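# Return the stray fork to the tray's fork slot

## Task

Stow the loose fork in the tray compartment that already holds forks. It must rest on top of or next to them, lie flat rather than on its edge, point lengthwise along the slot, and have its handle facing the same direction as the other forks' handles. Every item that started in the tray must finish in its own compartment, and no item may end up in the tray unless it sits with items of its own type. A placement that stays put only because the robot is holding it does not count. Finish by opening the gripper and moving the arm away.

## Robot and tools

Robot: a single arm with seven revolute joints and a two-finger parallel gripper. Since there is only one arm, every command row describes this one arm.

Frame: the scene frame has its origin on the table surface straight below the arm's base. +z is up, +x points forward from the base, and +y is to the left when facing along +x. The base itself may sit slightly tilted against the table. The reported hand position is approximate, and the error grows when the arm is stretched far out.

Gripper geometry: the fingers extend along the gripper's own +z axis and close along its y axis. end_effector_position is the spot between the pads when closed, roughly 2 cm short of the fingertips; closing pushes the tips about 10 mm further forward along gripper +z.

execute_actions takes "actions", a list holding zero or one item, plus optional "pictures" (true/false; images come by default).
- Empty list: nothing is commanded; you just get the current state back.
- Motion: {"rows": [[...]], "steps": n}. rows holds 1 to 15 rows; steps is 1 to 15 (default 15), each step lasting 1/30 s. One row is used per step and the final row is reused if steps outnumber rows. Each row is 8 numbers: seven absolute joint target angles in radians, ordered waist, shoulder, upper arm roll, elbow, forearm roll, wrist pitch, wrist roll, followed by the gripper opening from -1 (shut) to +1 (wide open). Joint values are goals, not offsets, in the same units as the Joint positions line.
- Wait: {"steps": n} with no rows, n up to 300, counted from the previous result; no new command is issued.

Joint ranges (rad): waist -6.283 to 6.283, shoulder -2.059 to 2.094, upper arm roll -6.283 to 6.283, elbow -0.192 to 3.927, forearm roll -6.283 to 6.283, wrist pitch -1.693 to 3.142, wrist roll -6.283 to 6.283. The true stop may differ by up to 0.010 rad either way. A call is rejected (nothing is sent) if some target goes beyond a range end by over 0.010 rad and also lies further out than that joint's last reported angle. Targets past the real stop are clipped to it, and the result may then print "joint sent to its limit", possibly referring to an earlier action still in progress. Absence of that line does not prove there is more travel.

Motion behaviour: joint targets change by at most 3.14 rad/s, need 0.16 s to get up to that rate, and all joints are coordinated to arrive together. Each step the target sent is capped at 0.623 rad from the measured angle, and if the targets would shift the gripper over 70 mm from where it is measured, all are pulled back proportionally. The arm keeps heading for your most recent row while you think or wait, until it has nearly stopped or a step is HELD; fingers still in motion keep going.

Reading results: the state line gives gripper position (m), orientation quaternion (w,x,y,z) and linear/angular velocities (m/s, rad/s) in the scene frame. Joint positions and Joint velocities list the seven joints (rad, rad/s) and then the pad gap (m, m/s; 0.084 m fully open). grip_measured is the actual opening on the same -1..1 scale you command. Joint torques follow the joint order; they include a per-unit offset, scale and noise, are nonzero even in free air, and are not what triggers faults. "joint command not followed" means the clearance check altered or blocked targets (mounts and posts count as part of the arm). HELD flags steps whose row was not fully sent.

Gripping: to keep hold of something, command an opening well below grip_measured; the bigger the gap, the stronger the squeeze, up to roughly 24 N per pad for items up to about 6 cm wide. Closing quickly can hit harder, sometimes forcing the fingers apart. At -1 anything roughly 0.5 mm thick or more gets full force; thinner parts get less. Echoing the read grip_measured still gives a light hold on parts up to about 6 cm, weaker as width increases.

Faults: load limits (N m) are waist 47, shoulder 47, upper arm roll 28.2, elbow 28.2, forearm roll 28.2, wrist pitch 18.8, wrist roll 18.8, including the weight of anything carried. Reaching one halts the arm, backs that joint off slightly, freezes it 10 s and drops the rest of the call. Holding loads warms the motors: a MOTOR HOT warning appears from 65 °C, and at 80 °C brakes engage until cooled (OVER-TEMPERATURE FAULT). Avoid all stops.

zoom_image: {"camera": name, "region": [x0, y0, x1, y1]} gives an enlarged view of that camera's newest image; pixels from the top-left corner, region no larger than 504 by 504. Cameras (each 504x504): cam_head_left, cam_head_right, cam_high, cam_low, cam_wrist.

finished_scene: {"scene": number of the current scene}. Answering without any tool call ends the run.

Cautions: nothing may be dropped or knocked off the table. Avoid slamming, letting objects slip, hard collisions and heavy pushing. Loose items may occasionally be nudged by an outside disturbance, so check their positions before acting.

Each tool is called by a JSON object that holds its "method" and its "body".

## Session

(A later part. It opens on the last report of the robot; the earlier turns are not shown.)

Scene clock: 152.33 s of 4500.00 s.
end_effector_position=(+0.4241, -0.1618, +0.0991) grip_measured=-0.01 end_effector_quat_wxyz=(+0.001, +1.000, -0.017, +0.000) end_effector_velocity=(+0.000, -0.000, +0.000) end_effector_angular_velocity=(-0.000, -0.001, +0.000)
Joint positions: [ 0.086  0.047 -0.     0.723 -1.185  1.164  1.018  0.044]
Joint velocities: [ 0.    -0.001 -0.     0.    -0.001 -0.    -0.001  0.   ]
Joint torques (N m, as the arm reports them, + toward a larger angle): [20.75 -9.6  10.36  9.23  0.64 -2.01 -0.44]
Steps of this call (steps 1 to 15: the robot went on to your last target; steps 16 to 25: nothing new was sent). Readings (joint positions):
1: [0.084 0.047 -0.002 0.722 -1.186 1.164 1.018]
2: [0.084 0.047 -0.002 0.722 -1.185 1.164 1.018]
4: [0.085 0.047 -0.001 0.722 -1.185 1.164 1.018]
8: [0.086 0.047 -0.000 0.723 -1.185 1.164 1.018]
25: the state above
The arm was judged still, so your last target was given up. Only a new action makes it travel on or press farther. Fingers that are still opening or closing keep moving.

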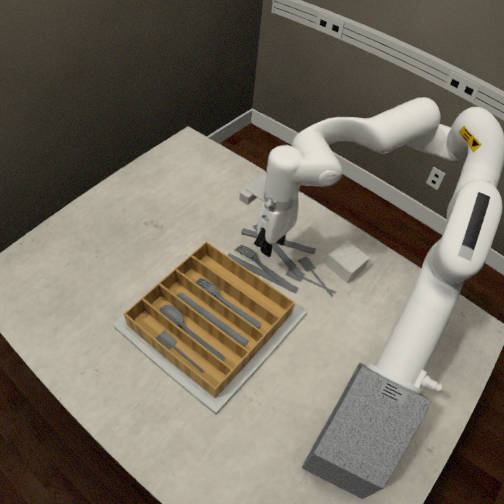

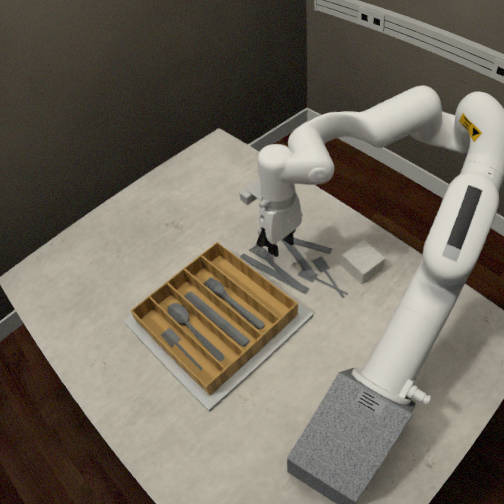

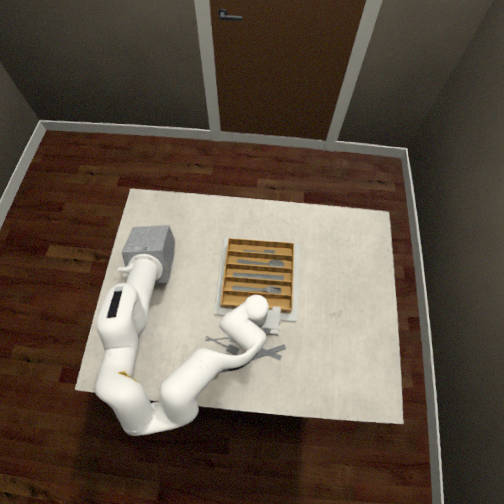

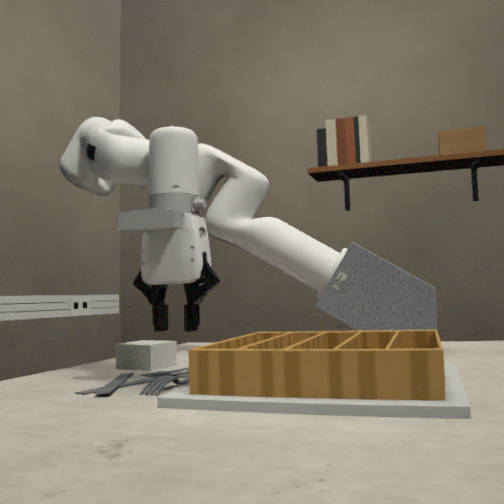

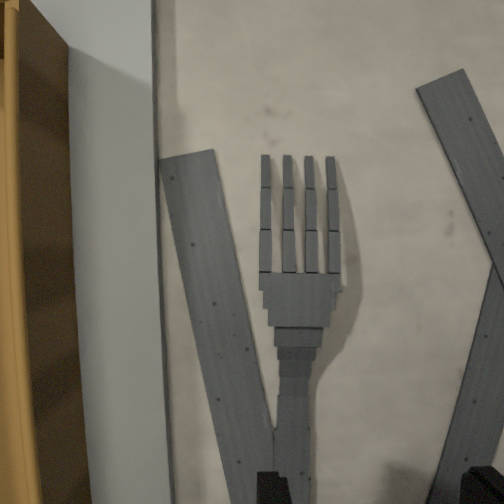

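{"method": "execute_actions", "body": {"actions": [{"rows":[[-0.0824,0.2373,0,0.8106,-1.357,1.039,1.094,-0.4]],"steps":15}], "pictures": false}}

{"method": "execute_actions", "body": {"actions": [{"steps":15}], "pictures": false}}

{"method": "execute_actions", "body": {"actions": [{"rows":[[-0.0824,0.2373,0,0.8106,-1.357,1.039,1.094,-0.7],[-0.0824,0.2373,0,0.8106,-1.357,1.039,1.094,-0.7],[-0.0824,0.2373,0,0.8106,-1.357,1.039,1.094,-0.7],[-0.0824,0.2373,0,0.8106,-1.357,1.039,1.094,-0.7],[-0.0824,0.2373,0,0.8106,-1.357,1.039,1.094,-1]],"steps":15}], "pictures": false}}

{"method": "execute_actions", "body": {"actions": [{"rows":[[0.0,0.142,0,0.767,-1.271,1.10,1.056,-1]],"steps":15}], "pictures": false}}

{"method": "execute_actions", "body": {"actions": [{"rows":[[0.0861,0.0466,0,0.7226,-1.185,1.164,1.018,-1]],"steps":15}]}}

Scene clock: 170.20 s of 4500.00 s.
end_effector_position=(+0.4449, -0.1478, +0.0251) grip_measured=-0.42 end_effector_quat_wxyz=(-0.000, +1.000, -0.016, +0.002) end_effector_velocity=(+0.001, -0.000, -0.002) end_effector_angular_velocity=(+0.001, -0.001, -0.000)
Joint positions: [-0.08   0.236  0.002  0.81  -1.356  1.039  1.094  0.026]
Joint velocities: [-0.003  0.003 -0.002  0.003 -0.005 -0.004  0.001 -0.   ]
Joint torques (N m, as the arm reports them, + toward a larger angle): [17.97 -9.5   7.6   6.21  0.01 -1.59 -0.44]
Steps of this call (steps 1 to 90: nothing new was sent; then 14.37 s passed at rest; steps 91 to 105: all 15 steps of this action). Readings (joint positions):
91: [0.085 0.047 0.000 0.723 -1.186 1.163 1.018]
92: [0.079 0.055 0.002 0.727 -1.194 1.157 1.022]
94: [0.028 0.113 0.006 0.758 -1.249 1.116 1.047]
98: [-0.073 0.226 -0.007 0.801 -1.342 1.051 1.087]
105: the state above

Scene clock: 170.70 s of 4500.00 s.
end_effector_position=(+0.4449, -0.1480, +0.0246) grip_measured=-0.42 end_effector_quat_wxyz=(-0.000, +1.000, -0.016, +0.002) end_effector_velocity=(-0.001, -0.001, -0.001) end_effector_angular_velocity=(-0.001, +0.002, -0.002)
Joint positions: [-0.081  0.236  0.002  0.811 -1.357  1.039  1.094  0.026]
Joint velocities: [-0.001  0.001 -0.003  0.    -0.001 -0.     0.001 -0.   ]
Joint torques (N m, as the arm reports them, + toward a larger angle): [11.94 -6.74  4.72  6.36 -0.67 -0.99 -0.31]
Steps of this call (steps 1 to 15: the robot went on to your last target). Readings (joint positions):
1: [-0.080 0.236 0.002 0.810 -1.356 1.039 1.094]
2: [-0.080 0.236 0.002 0.810 -1.356 1.039 1.094]
4: [-0.081 0.236 0.002 0.810 -1.356 1.039 1.094]
8: [-0.081 0.236 0.002 0.810 -1.357 1.039 1.094]
15: the state above
The arm was judged still, so your last target was given up. Only a new action makes it travel on or press farther. Fingers that are still opening or closing keep moving.

Scene clock: 171.20 s of 4500.00 s.
end_effector_position=(+0.4451, -0.1480, +0.0242) grip_measured=-0.74 end_effector_quat_wxyz=(-0.000, +1.000, -0.017, +0.002) end_effector_velocity=(-0.001, -0.002, -0.001) end_effector_angular_velocity=(-0.002, +0.004, -0.003)
Joint positions: [-0.082  0.237  0.001  0.811 -1.357  1.038  1.094  0.012]
Joint velocities: [-0.001 -0.002 -0.001 -0.001  0.001  0.003  0.     0.   ]
Joint torques (N m, as the arm reports them, + toward a larger angle): [  7.18 -10.15   2.26   4.31  -0.21   3.59  -0.58]
Steps of this call (steps 1 to 15: all 15 steps of this action). Readings (joint positions):
1: [-0.081 0.237 0.002 0.811 -1.357 1.037 1.094]
2: [-0.081 0.238 0.002 0.811 -1.357 1.036 1.094]
4: [-0.081 0.239 0.002 0.811 -1.357 1.035 1.094]
8: [-0.081 0.238 0.002 0.811 -1.357 1.037 1.094]
15: the state above

Scene clock: 171.70 s of 4500.00 s.
end_effector_position=(+0.4359, -0.1572, +0.0605) grip_measured=-0.74 end_effector_quat_wxyz=(+0.003, +1.000, -0.019, -0.001) end_effector_velocity=(+0.007, +0.005, +0.010) end_effector_angular_velocity=(+0.010, -0.026, +0.008)
Joint positions: [-0.002  0.143 -0.002  0.767 -1.271  1.101  1.056  0.012]
Joint velocities: [ 0.01  -0.004  0.015  0.004  0.001 -0.005 -0.003 -0.   ]
Joint torques (N m, as the arm reports them, + toward a larger angle): [ 22.59 -11.52  10.54   7.99   0.6   -2.07  -0.43]
Steps of this call (steps 1 to 15: all 15 steps of this action). Readings (joint positions):
1: [-0.081 0.237 0.001 0.811 -1.356 1.039 1.094]
2: [-0.075 0.229 -0.002 0.807 -1.348 1.047 1.090]
4: [-0.045 0.188 -0.015 0.784 -1.310 1.079 1.073]
8: [-0.006 0.145 -0.003 0.770 -1.276 1.100 1.058]
15: the state above

Scene clock: 172.20 s of 4500.00 s.
end_effector_position=(+0.4237, -0.1619, +0.0985) grip_measured=-0.74 end_effector_quat_wxyz=(+0.001, +1.000, -0.017, -0.001) end_effector_velocity=(+0.003, +0.001, +0.005) end_effector_angular_velocity=(+0.004, -0.012, -0.001)
Joint positions: [ 0.085  0.047 -0.001  0.722 -1.185  1.164  1.018  0.012]
Joint velocities: [ 0.005 -0.003  0.007  0.003  0.001 -0.001  0.     0.   ]
Joint torques (N m, as the arm reports them, + toward a larger angle): [20.72 -9.87 10.28  9.31  0.61 -2.07 -0.5 ]
Steps of this call (steps 1 to 15: all 15 steps of this action). Readings (joint positions):
1: [-0.001 0.142 -0.001 0.766 -1.270 1.101 1.056]
2: [0.006 0.135 -0.003 0.762 -1.262 1.108 1.052]
4: [0.044 0.092 -0.004 0.741 -1.224 1.136 1.035]
8: [0.084 0.049 0.004 0.726 -1.189 1.160 1.020]
15: the state above

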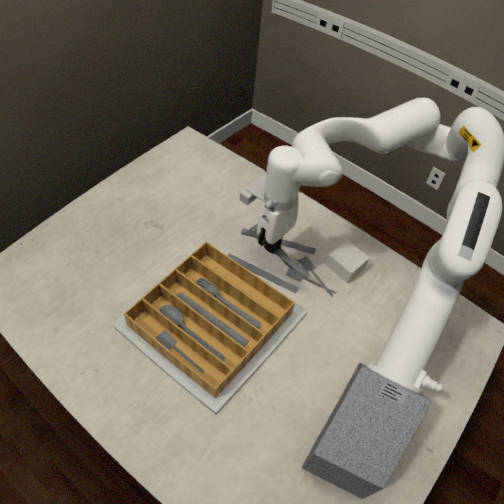

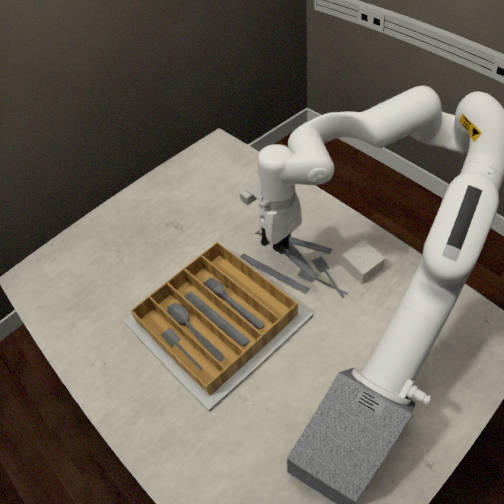

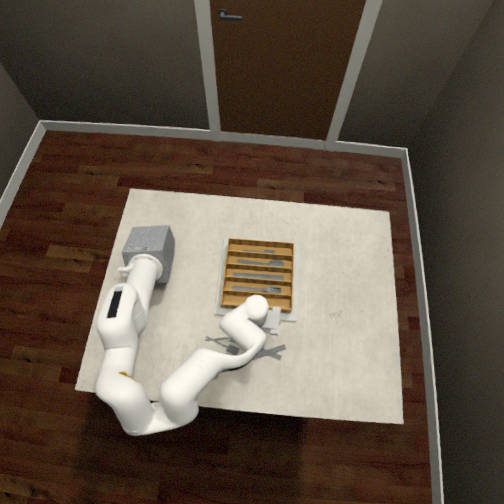

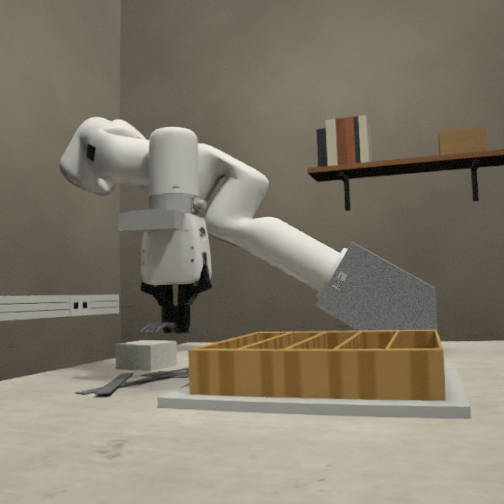

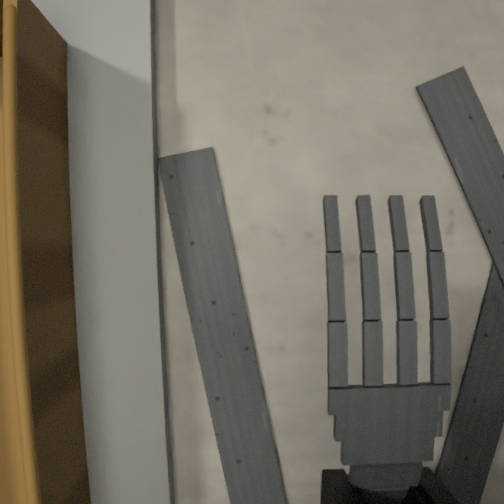

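{"method": "execute_actions", "body": {"actions": [{"rows":[[0.225,0.087,0,0.808,-1.082,1.265,1.004,-1]],"steps":15}], "pictures": false}}

{"method": "execute_actions", "body": {"actions": [{"rows":[[0.3635,0.127,0,0.894,-0.979,1.367,0.99,-1]],"steps":15}], "pictures": false}}

{"method": "execute_actions", "body": {"actions": [{"rows":[[0.346,0.333,0,0.936,-1.035,1.274,1.122,-1]],"steps":15}], "pictures": false}}

{"method": "execute_actions", "body": {"actions": [{"rows":[[0.3281,0.5391,0,0.9788,-1.0915,1.1815,1.255,-1]],"steps":15}], "pictures": false}}

{"method": "execute_actions", "body": {"actions": [{"steps":15}]}}

Scene clock: 188.50 s of 4500.00 s.
end_effector_position=(+0.4376, -0.1425, +0.1460) grip_measured=-0.74 end_effector_quat_wxyz=(+0.003, +1.000, -0.011, +0.000) end_effector_velocity=(+0.005, +0.005, +0.009) end_effector_angular_velocity=(+0.009, -0.021, +0.005)
Joint positions: [ 0.224  0.087 -0.001  0.807 -1.082  1.265  1.004  0.012]
Joint velocities: [ 0.008  0.     0.014  0.008  0.003 -0.001 -0.     0.   ]
Joint torques (N m, as the arm reports them, + toward a larger angle): [22.56 -8.98 10.72 10.99  0.6  -2.11 -0.4 ]
Steps of this call (steps 1 to 15: the robot went on to your last target; steps 16 to 90: nothing new was sent; then 12.80 s passed at rest; steps 91 to 105: all 15 steps of this action). Readings (joint positions):
91: [0.087 0.047 -0.000 0.723 -1.184 1.165 1.018]
92: [0.094 0.049 -0.002 0.728 -1.177 1.173 1.017]
94: [0.146 0.065 -0.007 0.760 -1.137 1.213 1.011]
98: [0.223 0.085 0.008 0.806 -1.088 1.257 1.005]
105: the state above

Scene clock: 189.00 s of 4500.00 s.
end_effector_position=(+0.4416, -0.1200, +0.1979) grip_measured=-0.74 end_effector_quat_wxyz=(+0.001, +1.000, -0.000, -0.001) end_effector_velocity=(+0.003, +0.006, +0.011) end_effector_angular_velocity=(+0.012, -0.023, +0.008)
Joint positions: [ 0.362  0.127 -0.002  0.893 -0.979  1.367  0.99   0.012]
Joint velocities: [ 0.01  -0.     0.016  0.008  0.003 -0.002 -0.001  0.   ]
Joint torques (N m, as the arm reports them, + toward a larger angle): [23.82 -7.97 10.94 12.79  0.49 -2.09 -0.53]
Steps of this call (steps 1 to 15: all 15 steps of this action). Readings (joint positions):
1: [0.225 0.087 -0.001 0.808 -1.082 1.266 1.004]
2: [0.232 0.090 -0.003 0.813 -1.075 1.274 1.003]
4: [0.284 0.106 -0.008 0.846 -1.034 1.315 0.997]
8: [0.361 0.125 0.009 0.892 -0.985 1.359 0.991]
15: the state above

Scene clock: 189.50 s of 4500.00 s.
end_effector_position=(+0.4470, -0.0551, +0.1625) grip_measured=-0.74 end_effector_quat_wxyz=(+0.004, +1.000, +0.002, +0.004) end_effector_velocity=(-0.005, +0.003, -0.004) end_effector_angular_velocity=(-0.005, +0.006, +0.010)
Joint positions: [ 0.346  0.331 -0.     0.937 -1.035  1.274  1.122  0.012]
Joint velocities: [-0.     0.007 -0.    -0.01  -0.001 -0.002  0.004 -0.   ]
Joint torques (N m, as the arm reports them, + toward a larger angle): [ 26.33 -10.32  11.17  11.86   0.61  -2.15  -0.46]
Steps of this call (steps 1 to 15: all 15 steps of this action). Readings (joint positions):
1: [0.362 0.128 -0.001 0.894 -0.980 1.366 0.991]
2: [0.362 0.135 -0.001 0.897 -0.983 1.362 0.998]
4: [0.356 0.194 -0.000 0.915 -1.001 1.332 1.039]
8: [0.347 0.323 0.000 0.926 -1.030 1.282 1.110]
15: the state above

Scene clock: 190.00 s of 4500.00 s.
end_effector_position=(+0.4355, +0.0121, +0.1200) grip_measured=-0.74 end_effector_quat_wxyz=(-0.000, +1.000, +0.008, +0.001) end_effector_velocity=(-0.005, +0.002, -0.004) end_effector_angular_velocity=(-0.004, +0.006, +0.007)
Joint positions: [ 0.328  0.537  0.     0.98  -1.091  1.182  1.255  0.012]
Joint velocities: [-0.     0.006 -0.001 -0.009 -0.001 -0.002  0.005 -0.   ]
Joint torques (N m, as the arm reports them, + toward a larger angle): [ 28.94 -12.24  11.17  10.52   0.7   -2.08  -0.48]
Steps of this call (steps 1 to 15: all 15 steps of this action). Readings (joint positions):
1: [0.346 0.332 -0.000 0.937 -1.035 1.274 1.123]
2: [0.345 0.339 -0.000 0.940 -1.038 1.270 1.129]
4: [0.340 0.397 -0.000 0.957 -1.055 1.242 1.169]
8: [0.329 0.527 0.000 0.968 -1.086 1.190 1.242]
15: the state above

Scene clock: 190.50 s of 4500.00 s.
end_effector_position=(+0.4343, +0.0127, +0.1191) grip_measured=-0.74 end_effector_quat_wxyz=(+0.000, +1.000, +0.009, +0.000) end_effector_velocity=(-0.000, -0.000, -0.001) end_effector_angular_velocity=(-0.001, +0.001, +0.000)
Joint positions: [ 0.328  0.539  0.     0.979 -1.091  1.182  1.255  0.012]
Joint velocities: [ 0.     0.001 -0.002 -0.    -0.    -0.    -0.001  0.   ]
Joint torques (N m, as the arm reports them, + toward a larger angle): [ 29.21 -13.11  11.28  11.01   0.56  -2.08  -0.46]
Steps of this call (steps 1 to 15: the robot went on to your last target). Readings (joint positions):
1: [0.328 0.537 0.000 0.980 -1.091 1.182 1.255]
2: [0.328 0.538 0.000 0.980 -1.091 1.182 1.255]
4: [0.328 0.538 -0.000 0.979 -1.091 1.182 1.255]
8: [0.328 0.539 -0.000 0.979 -1.091 1.182 1.255]
15: the state above
The arm was judged still, so your last target was given up. Only a new action makes it travel on or press farther. Fingers that are still opening or closing keep moving.

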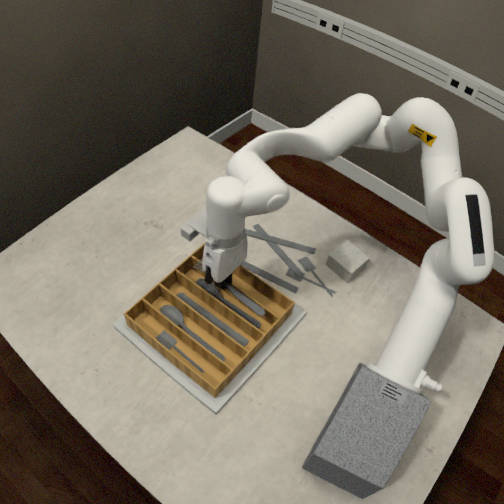

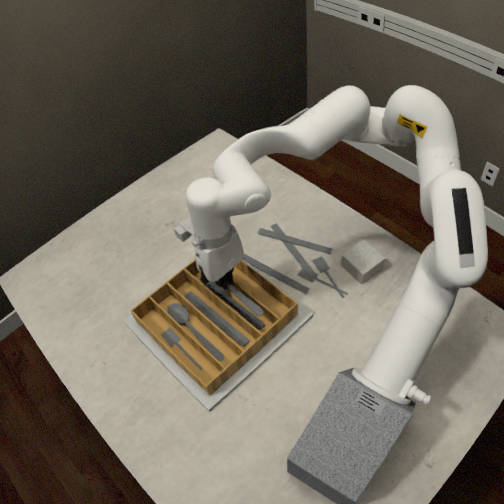

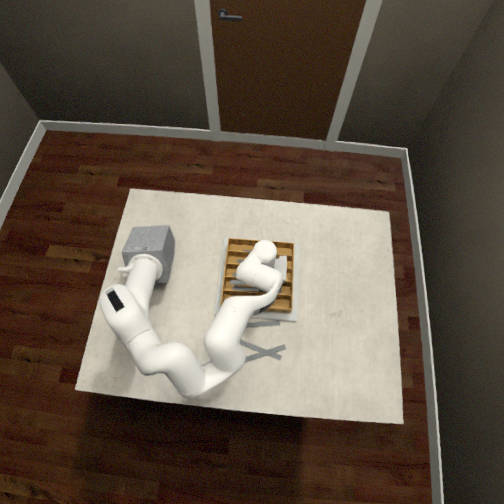

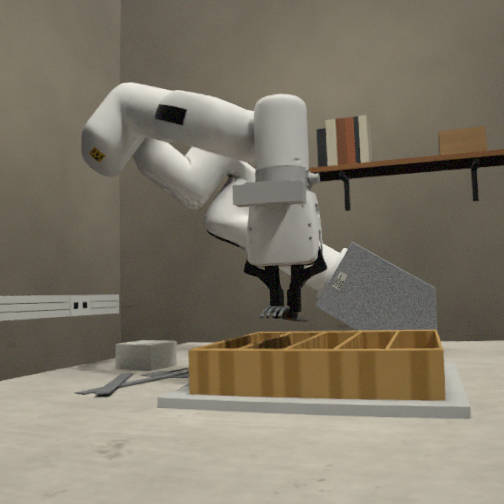

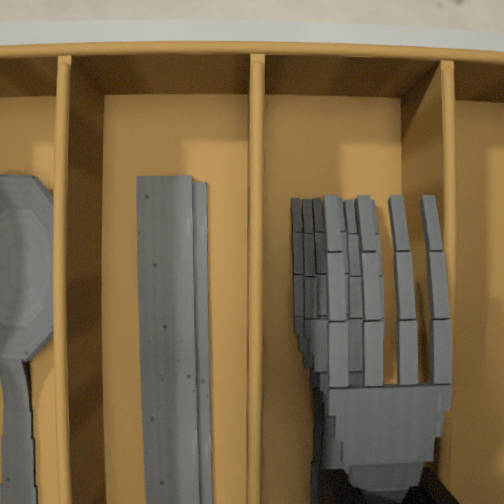

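{"method": "execute_actions", "body": {"actions": [{"rows":[[0.2364,0.5876,0,0.9608,-1.196,1.121,1.309,-1]],"steps":15}], "pictures": false}}

{"method": "execute_actions", "body": {"actions": [{"steps":10}], "pictures": false}}

{"method": "execute_actions", "body": {"actions": [{"rows":[[0.2364,0.5876,0,0.9608,-1.196,1.121,1.309,-0.45]],"steps":15}], "pictures": false}}

{"method": "execute_actions", "body": {"actions": [{"rows":[[0.3281,0.5391,0,0.9788,-1.0915,1.1815,1.255,-0.45]],"steps":15}], "pictures": false}}

{"method": "execute_actions", "body": {"actions": [{"rows":[[0.3635,0.127,0,0.894,-0.979,1.367,0.99,-0.45]],"steps":15}], "pictures": false}}

{"method": "execute_actions", "body": {"actions": [{"steps":25}]}}

{"method": "zoom_image", "body": {"camera": "cam_head_right", "region": [120, 230, 320, 400]}}

Scene clock: 207.73 s of 4500.00 s.
end_effector_position=(+0.4313, +0.0143, +0.0754) grip_measured=-0.74 end_effector_quat_wxyz=(-0.000, +1.000, +0.007, +0.001) end_effector_velocity=(-0.006, -0.007, -0.012) end_effector_angular_velocity=(-0.017, +0.022, -0.007)
Joint positions: [ 0.238  0.587  0.001  0.961 -1.196  1.121  1.309  0.012]
Joint velocities: [-0.01   0.004 -0.015 -0.008 -0.001  0.003  0.003 -0.   ]
Joint torques (N m, as the arm reports them, + toward a larger angle): [ 29.57 -13.48  11.65   9.24   0.52  -2.12  -0.48]
Steps of this call (steps 1 to 90: nothing new was sent; then 13.73 s passed at rest; steps 91 to 105: all 15 steps of this action). Readings (joint positions):
91: [0.327 0.539 0.000 0.979 -1.092 1.181 1.256]
92: [0.321 0.542 0.002 0.978 -1.102 1.175 1.261]
94: [0.284 0.563 0.006 0.973 -1.147 1.148 1.284]
98: [0.236 0.588 -0.007 0.958 -1.191 1.126 1.306]
105: the state above

Scene clock: 208.07 s of 4500.00 s.
end_effector_position=(+0.4308, +0.0137, +0.0743) grip_measured=-0.74 end_effector_quat_wxyz=(+0.000, +1.000, +0.007, +0.000) end_effector_velocity=(-0.000, -0.001, -0.001) end_effector_angular_velocity=(-0.001, +0.003, -0.002)
Joint positions: [ 0.237  0.588  0.     0.961 -1.196  1.121  1.309  0.012]
Joint velocities: [-0.001 -0.    -0.002 -0.     0.001  0.     0.     0.   ]
Joint torques (N m, as the arm reports them, + toward a larger angle): [ 29.68 -13.69  11.42   9.19   0.59  -2.07  -0.43]
Steps of this call (steps 1 to 10: the robot went on to your last target). Readings (joint positions):
1: [0.237 0.587 0.001 0.961 -1.196 1.121 1.309]
2: [0.237 0.587 0.000 0.961 -1.196 1.121 1.309]
4: [0.237 0.587 0.000 0.961 -1.196 1.121 1.309]
8: [0.237 0.587 0.000 0.961 -1.196 1.121 1.309]
10: the state above

Scene clock: 208.57 s of 4500.00 s.
end_effector_position=(+0.4309, +0.0134, +0.0741) grip_measured=-0.47 end_effector_quat_wxyz=(+0.001, +1.000, +0.007, +0.000) end_effector_velocity=(-0.000, +0.003, +0.000) end_effector_angular_velocity=(+0.006, -0.001, +0.002)
Joint positions: [ 0.236  0.587 -0.     0.961 -1.196  1.121  1.309  0.023]
Joint velocities: [ 0.     0.003  0.001  0.    -0.    -0.006  0.002  0.   ]
Joint torques (N m, as the arm reports them, + toward a larger angle): [ 29.97 -12.34  11.64   8.53   0.76  -2.91  -0.47]
Steps of this call (steps 1 to 15: all 15 steps of this action). Readings (joint positions):
1: [0.237 0.588 0.000 0.961 -1.196 1.121 1.309]
2: [0.236 0.588 0.000 0.961 -1.196 1.121 1.309]
4: [0.237 0.588 0.000 0.961 -1.196 1.121 1.309]
8: [0.236 0.587 -0.000 0.961 -1.196 1.122 1.309]
15: the state above

Scene clock: 209.07 s of 4500.00 s.
end_effector_position=(+0.4338, +0.0122, +0.1178) grip_measured=-0.47 end_effector_quat_wxyz=(+0.001, +1.000, +0.009, -0.001) end_effector_velocity=(+0.004, +0.007, +0.012) end_effector_angular_velocity=(+0.017, -0.021, +0.003)
Joint positions: [ 0.327  0.54  -0.001  0.978 -1.092  1.182  1.255  0.024]
Joint velocities: [ 0.009 -0.003  0.016  0.008  0.002 -0.002  0.001 -0.   ]
Joint torques (N m, as the arm reports them, + toward a larger angle): [ 29.1  -12.83  10.96  10.62   0.69  -1.95  -0.46]
Steps of this call (steps 1 to 15: all 15 steps of this action). Readings (joint positions):
1: [0.237 0.587 -0.000 0.961 -1.195 1.122 1.308]
2: [0.243 0.584 -0.002 0.961 -1.186 1.127 1.303]
4: [0.281 0.565 -0.004 0.967 -1.140 1.153 1.280]
8: [0.329 0.539 0.007 0.982 -1.097 1.176 1.258]
15: the state above

Scene clock: 209.57 s of 4500.00 s.
end_effector_position=(+0.4437, -0.1179, +0.1991) grip_measured=-0.47 end_effector_quat_wxyz=(-0.000, +1.000, -0.002, +0.002) end_effector_velocity=(-0.032, -0.022, +0.001) end_effector_angular_velocity=(-0.025, +0.051, +0.081)
Joint positions: [ 0.363  0.132 -0.     0.898 -0.981  1.363  0.996  0.024]
Joint velocities: [ 0.01  -0.088  0.001 -0.073  0.039  0.063 -0.096 -0.   ]
Joint torques (N m, as the arm reports them, + toward a larger angle): [22.1  -2.68 10.66 10.14  0.6  -2.08 -0.21]
Steps of this call (steps 1 to 15: all 15 steps of this action). Readings (joint positions):
1: [0.327 0.539 -0.001 0.978 -1.091 1.182 1.254]
2: [0.328 0.532 -0.000 0.975 -1.089 1.186 1.248]
4: [0.334 0.474 -0.000 0.956 -1.072 1.214 1.208]
8: [0.347 0.310 -0.000 0.934 -1.030 1.284 1.109]
15: the state above

Scene clock: 210.40 s of 4500.00 s.
end_effector_position=(+0.4419, -0.1192, +0.1992) grip_measured=-0.47 end_effector_quat_wxyz=(+0.001, +1.000, +0.000, +0.001) end_effector_velocity=(-0.000, +0.000, -0.000) end_effector_angular_velocity=(+0.000, +0.001, -0.002)
Joint positions: [ 0.363  0.127 -0.     0.894 -0.979  1.367  0.99   0.024]
Joint velocities: [-0.     0.    -0.001  0.     0.001 -0.     0.001 -0.   ]
Joint torques (N m, as the arm reports them, + toward a larger angle): [22.74 -8.01 10.76 12.45  0.45 -1.96 -0.52]
Steps of this call (steps 1 to 15: the robot went on to your last target; steps 16 to 25: nothing new was sent). Readings (joint positions):
1: [0.363 0.130 -0.000 0.895 -0.980 1.365 0.993]
2: [0.363 0.130 -0.000 0.894 -0.980 1.366 0.992]
4: [0.363 0.130 -0.000 0.892 -0.979 1.366 0.991]
8: [0.363 0.129 -0.000 0.893 -0.979 1.367 0.990]
25: the state above
The arm was judged still, so your last target was given up. Only a new action makes it travel on or press farther. Fingers that are still opening or closing keep moving.

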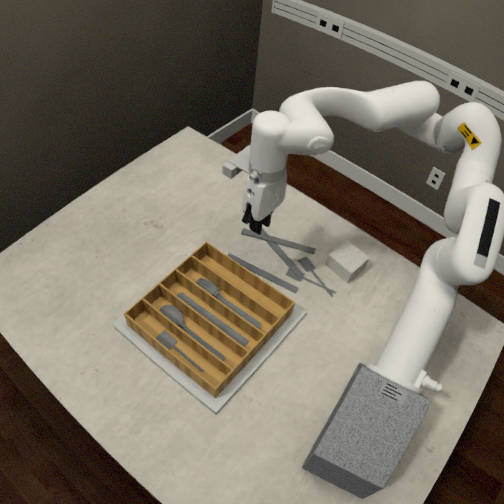

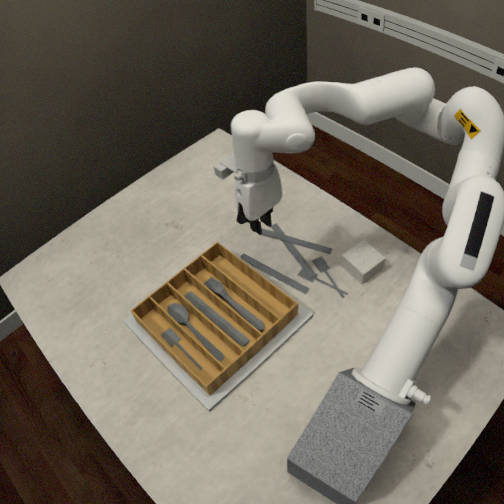

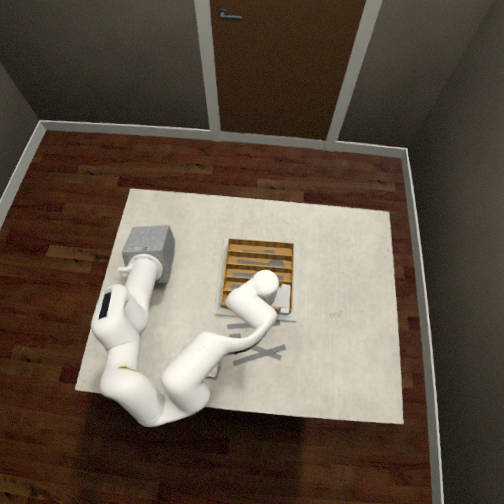

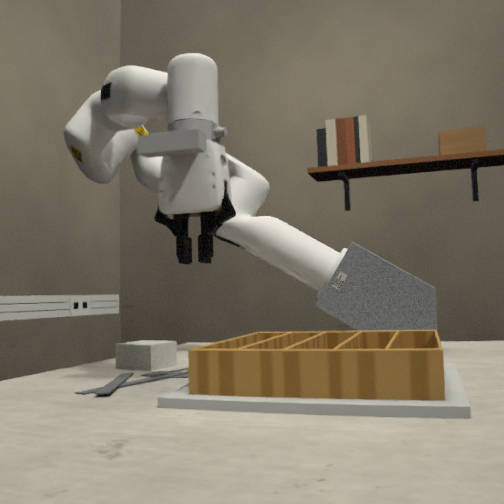

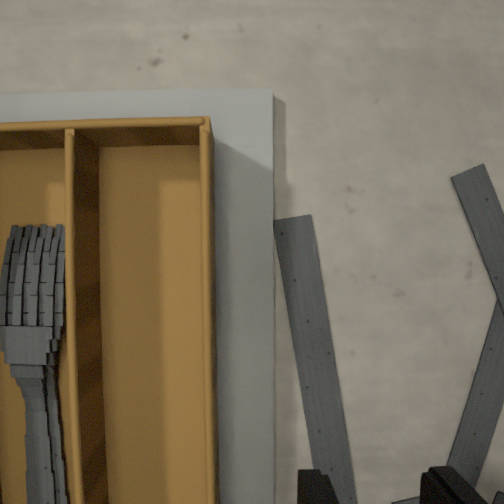

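Region (120, 230, 320, 400) of cam_head_right's 504x504 image, scaled by 2.520, with more detail than that image has; it fills the top 428 rows of this view, and the rest is white.

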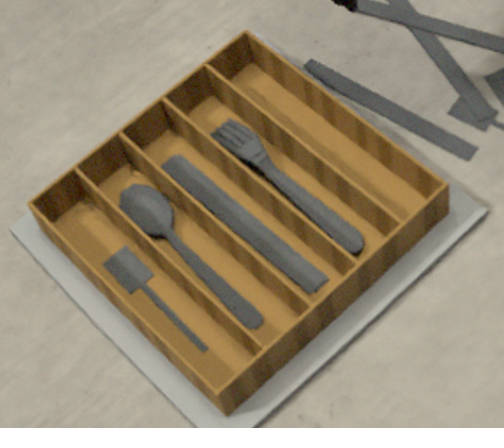

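{"method": "finished_scene", "body": {"scene": 2}}

The scene is finished: the task was done.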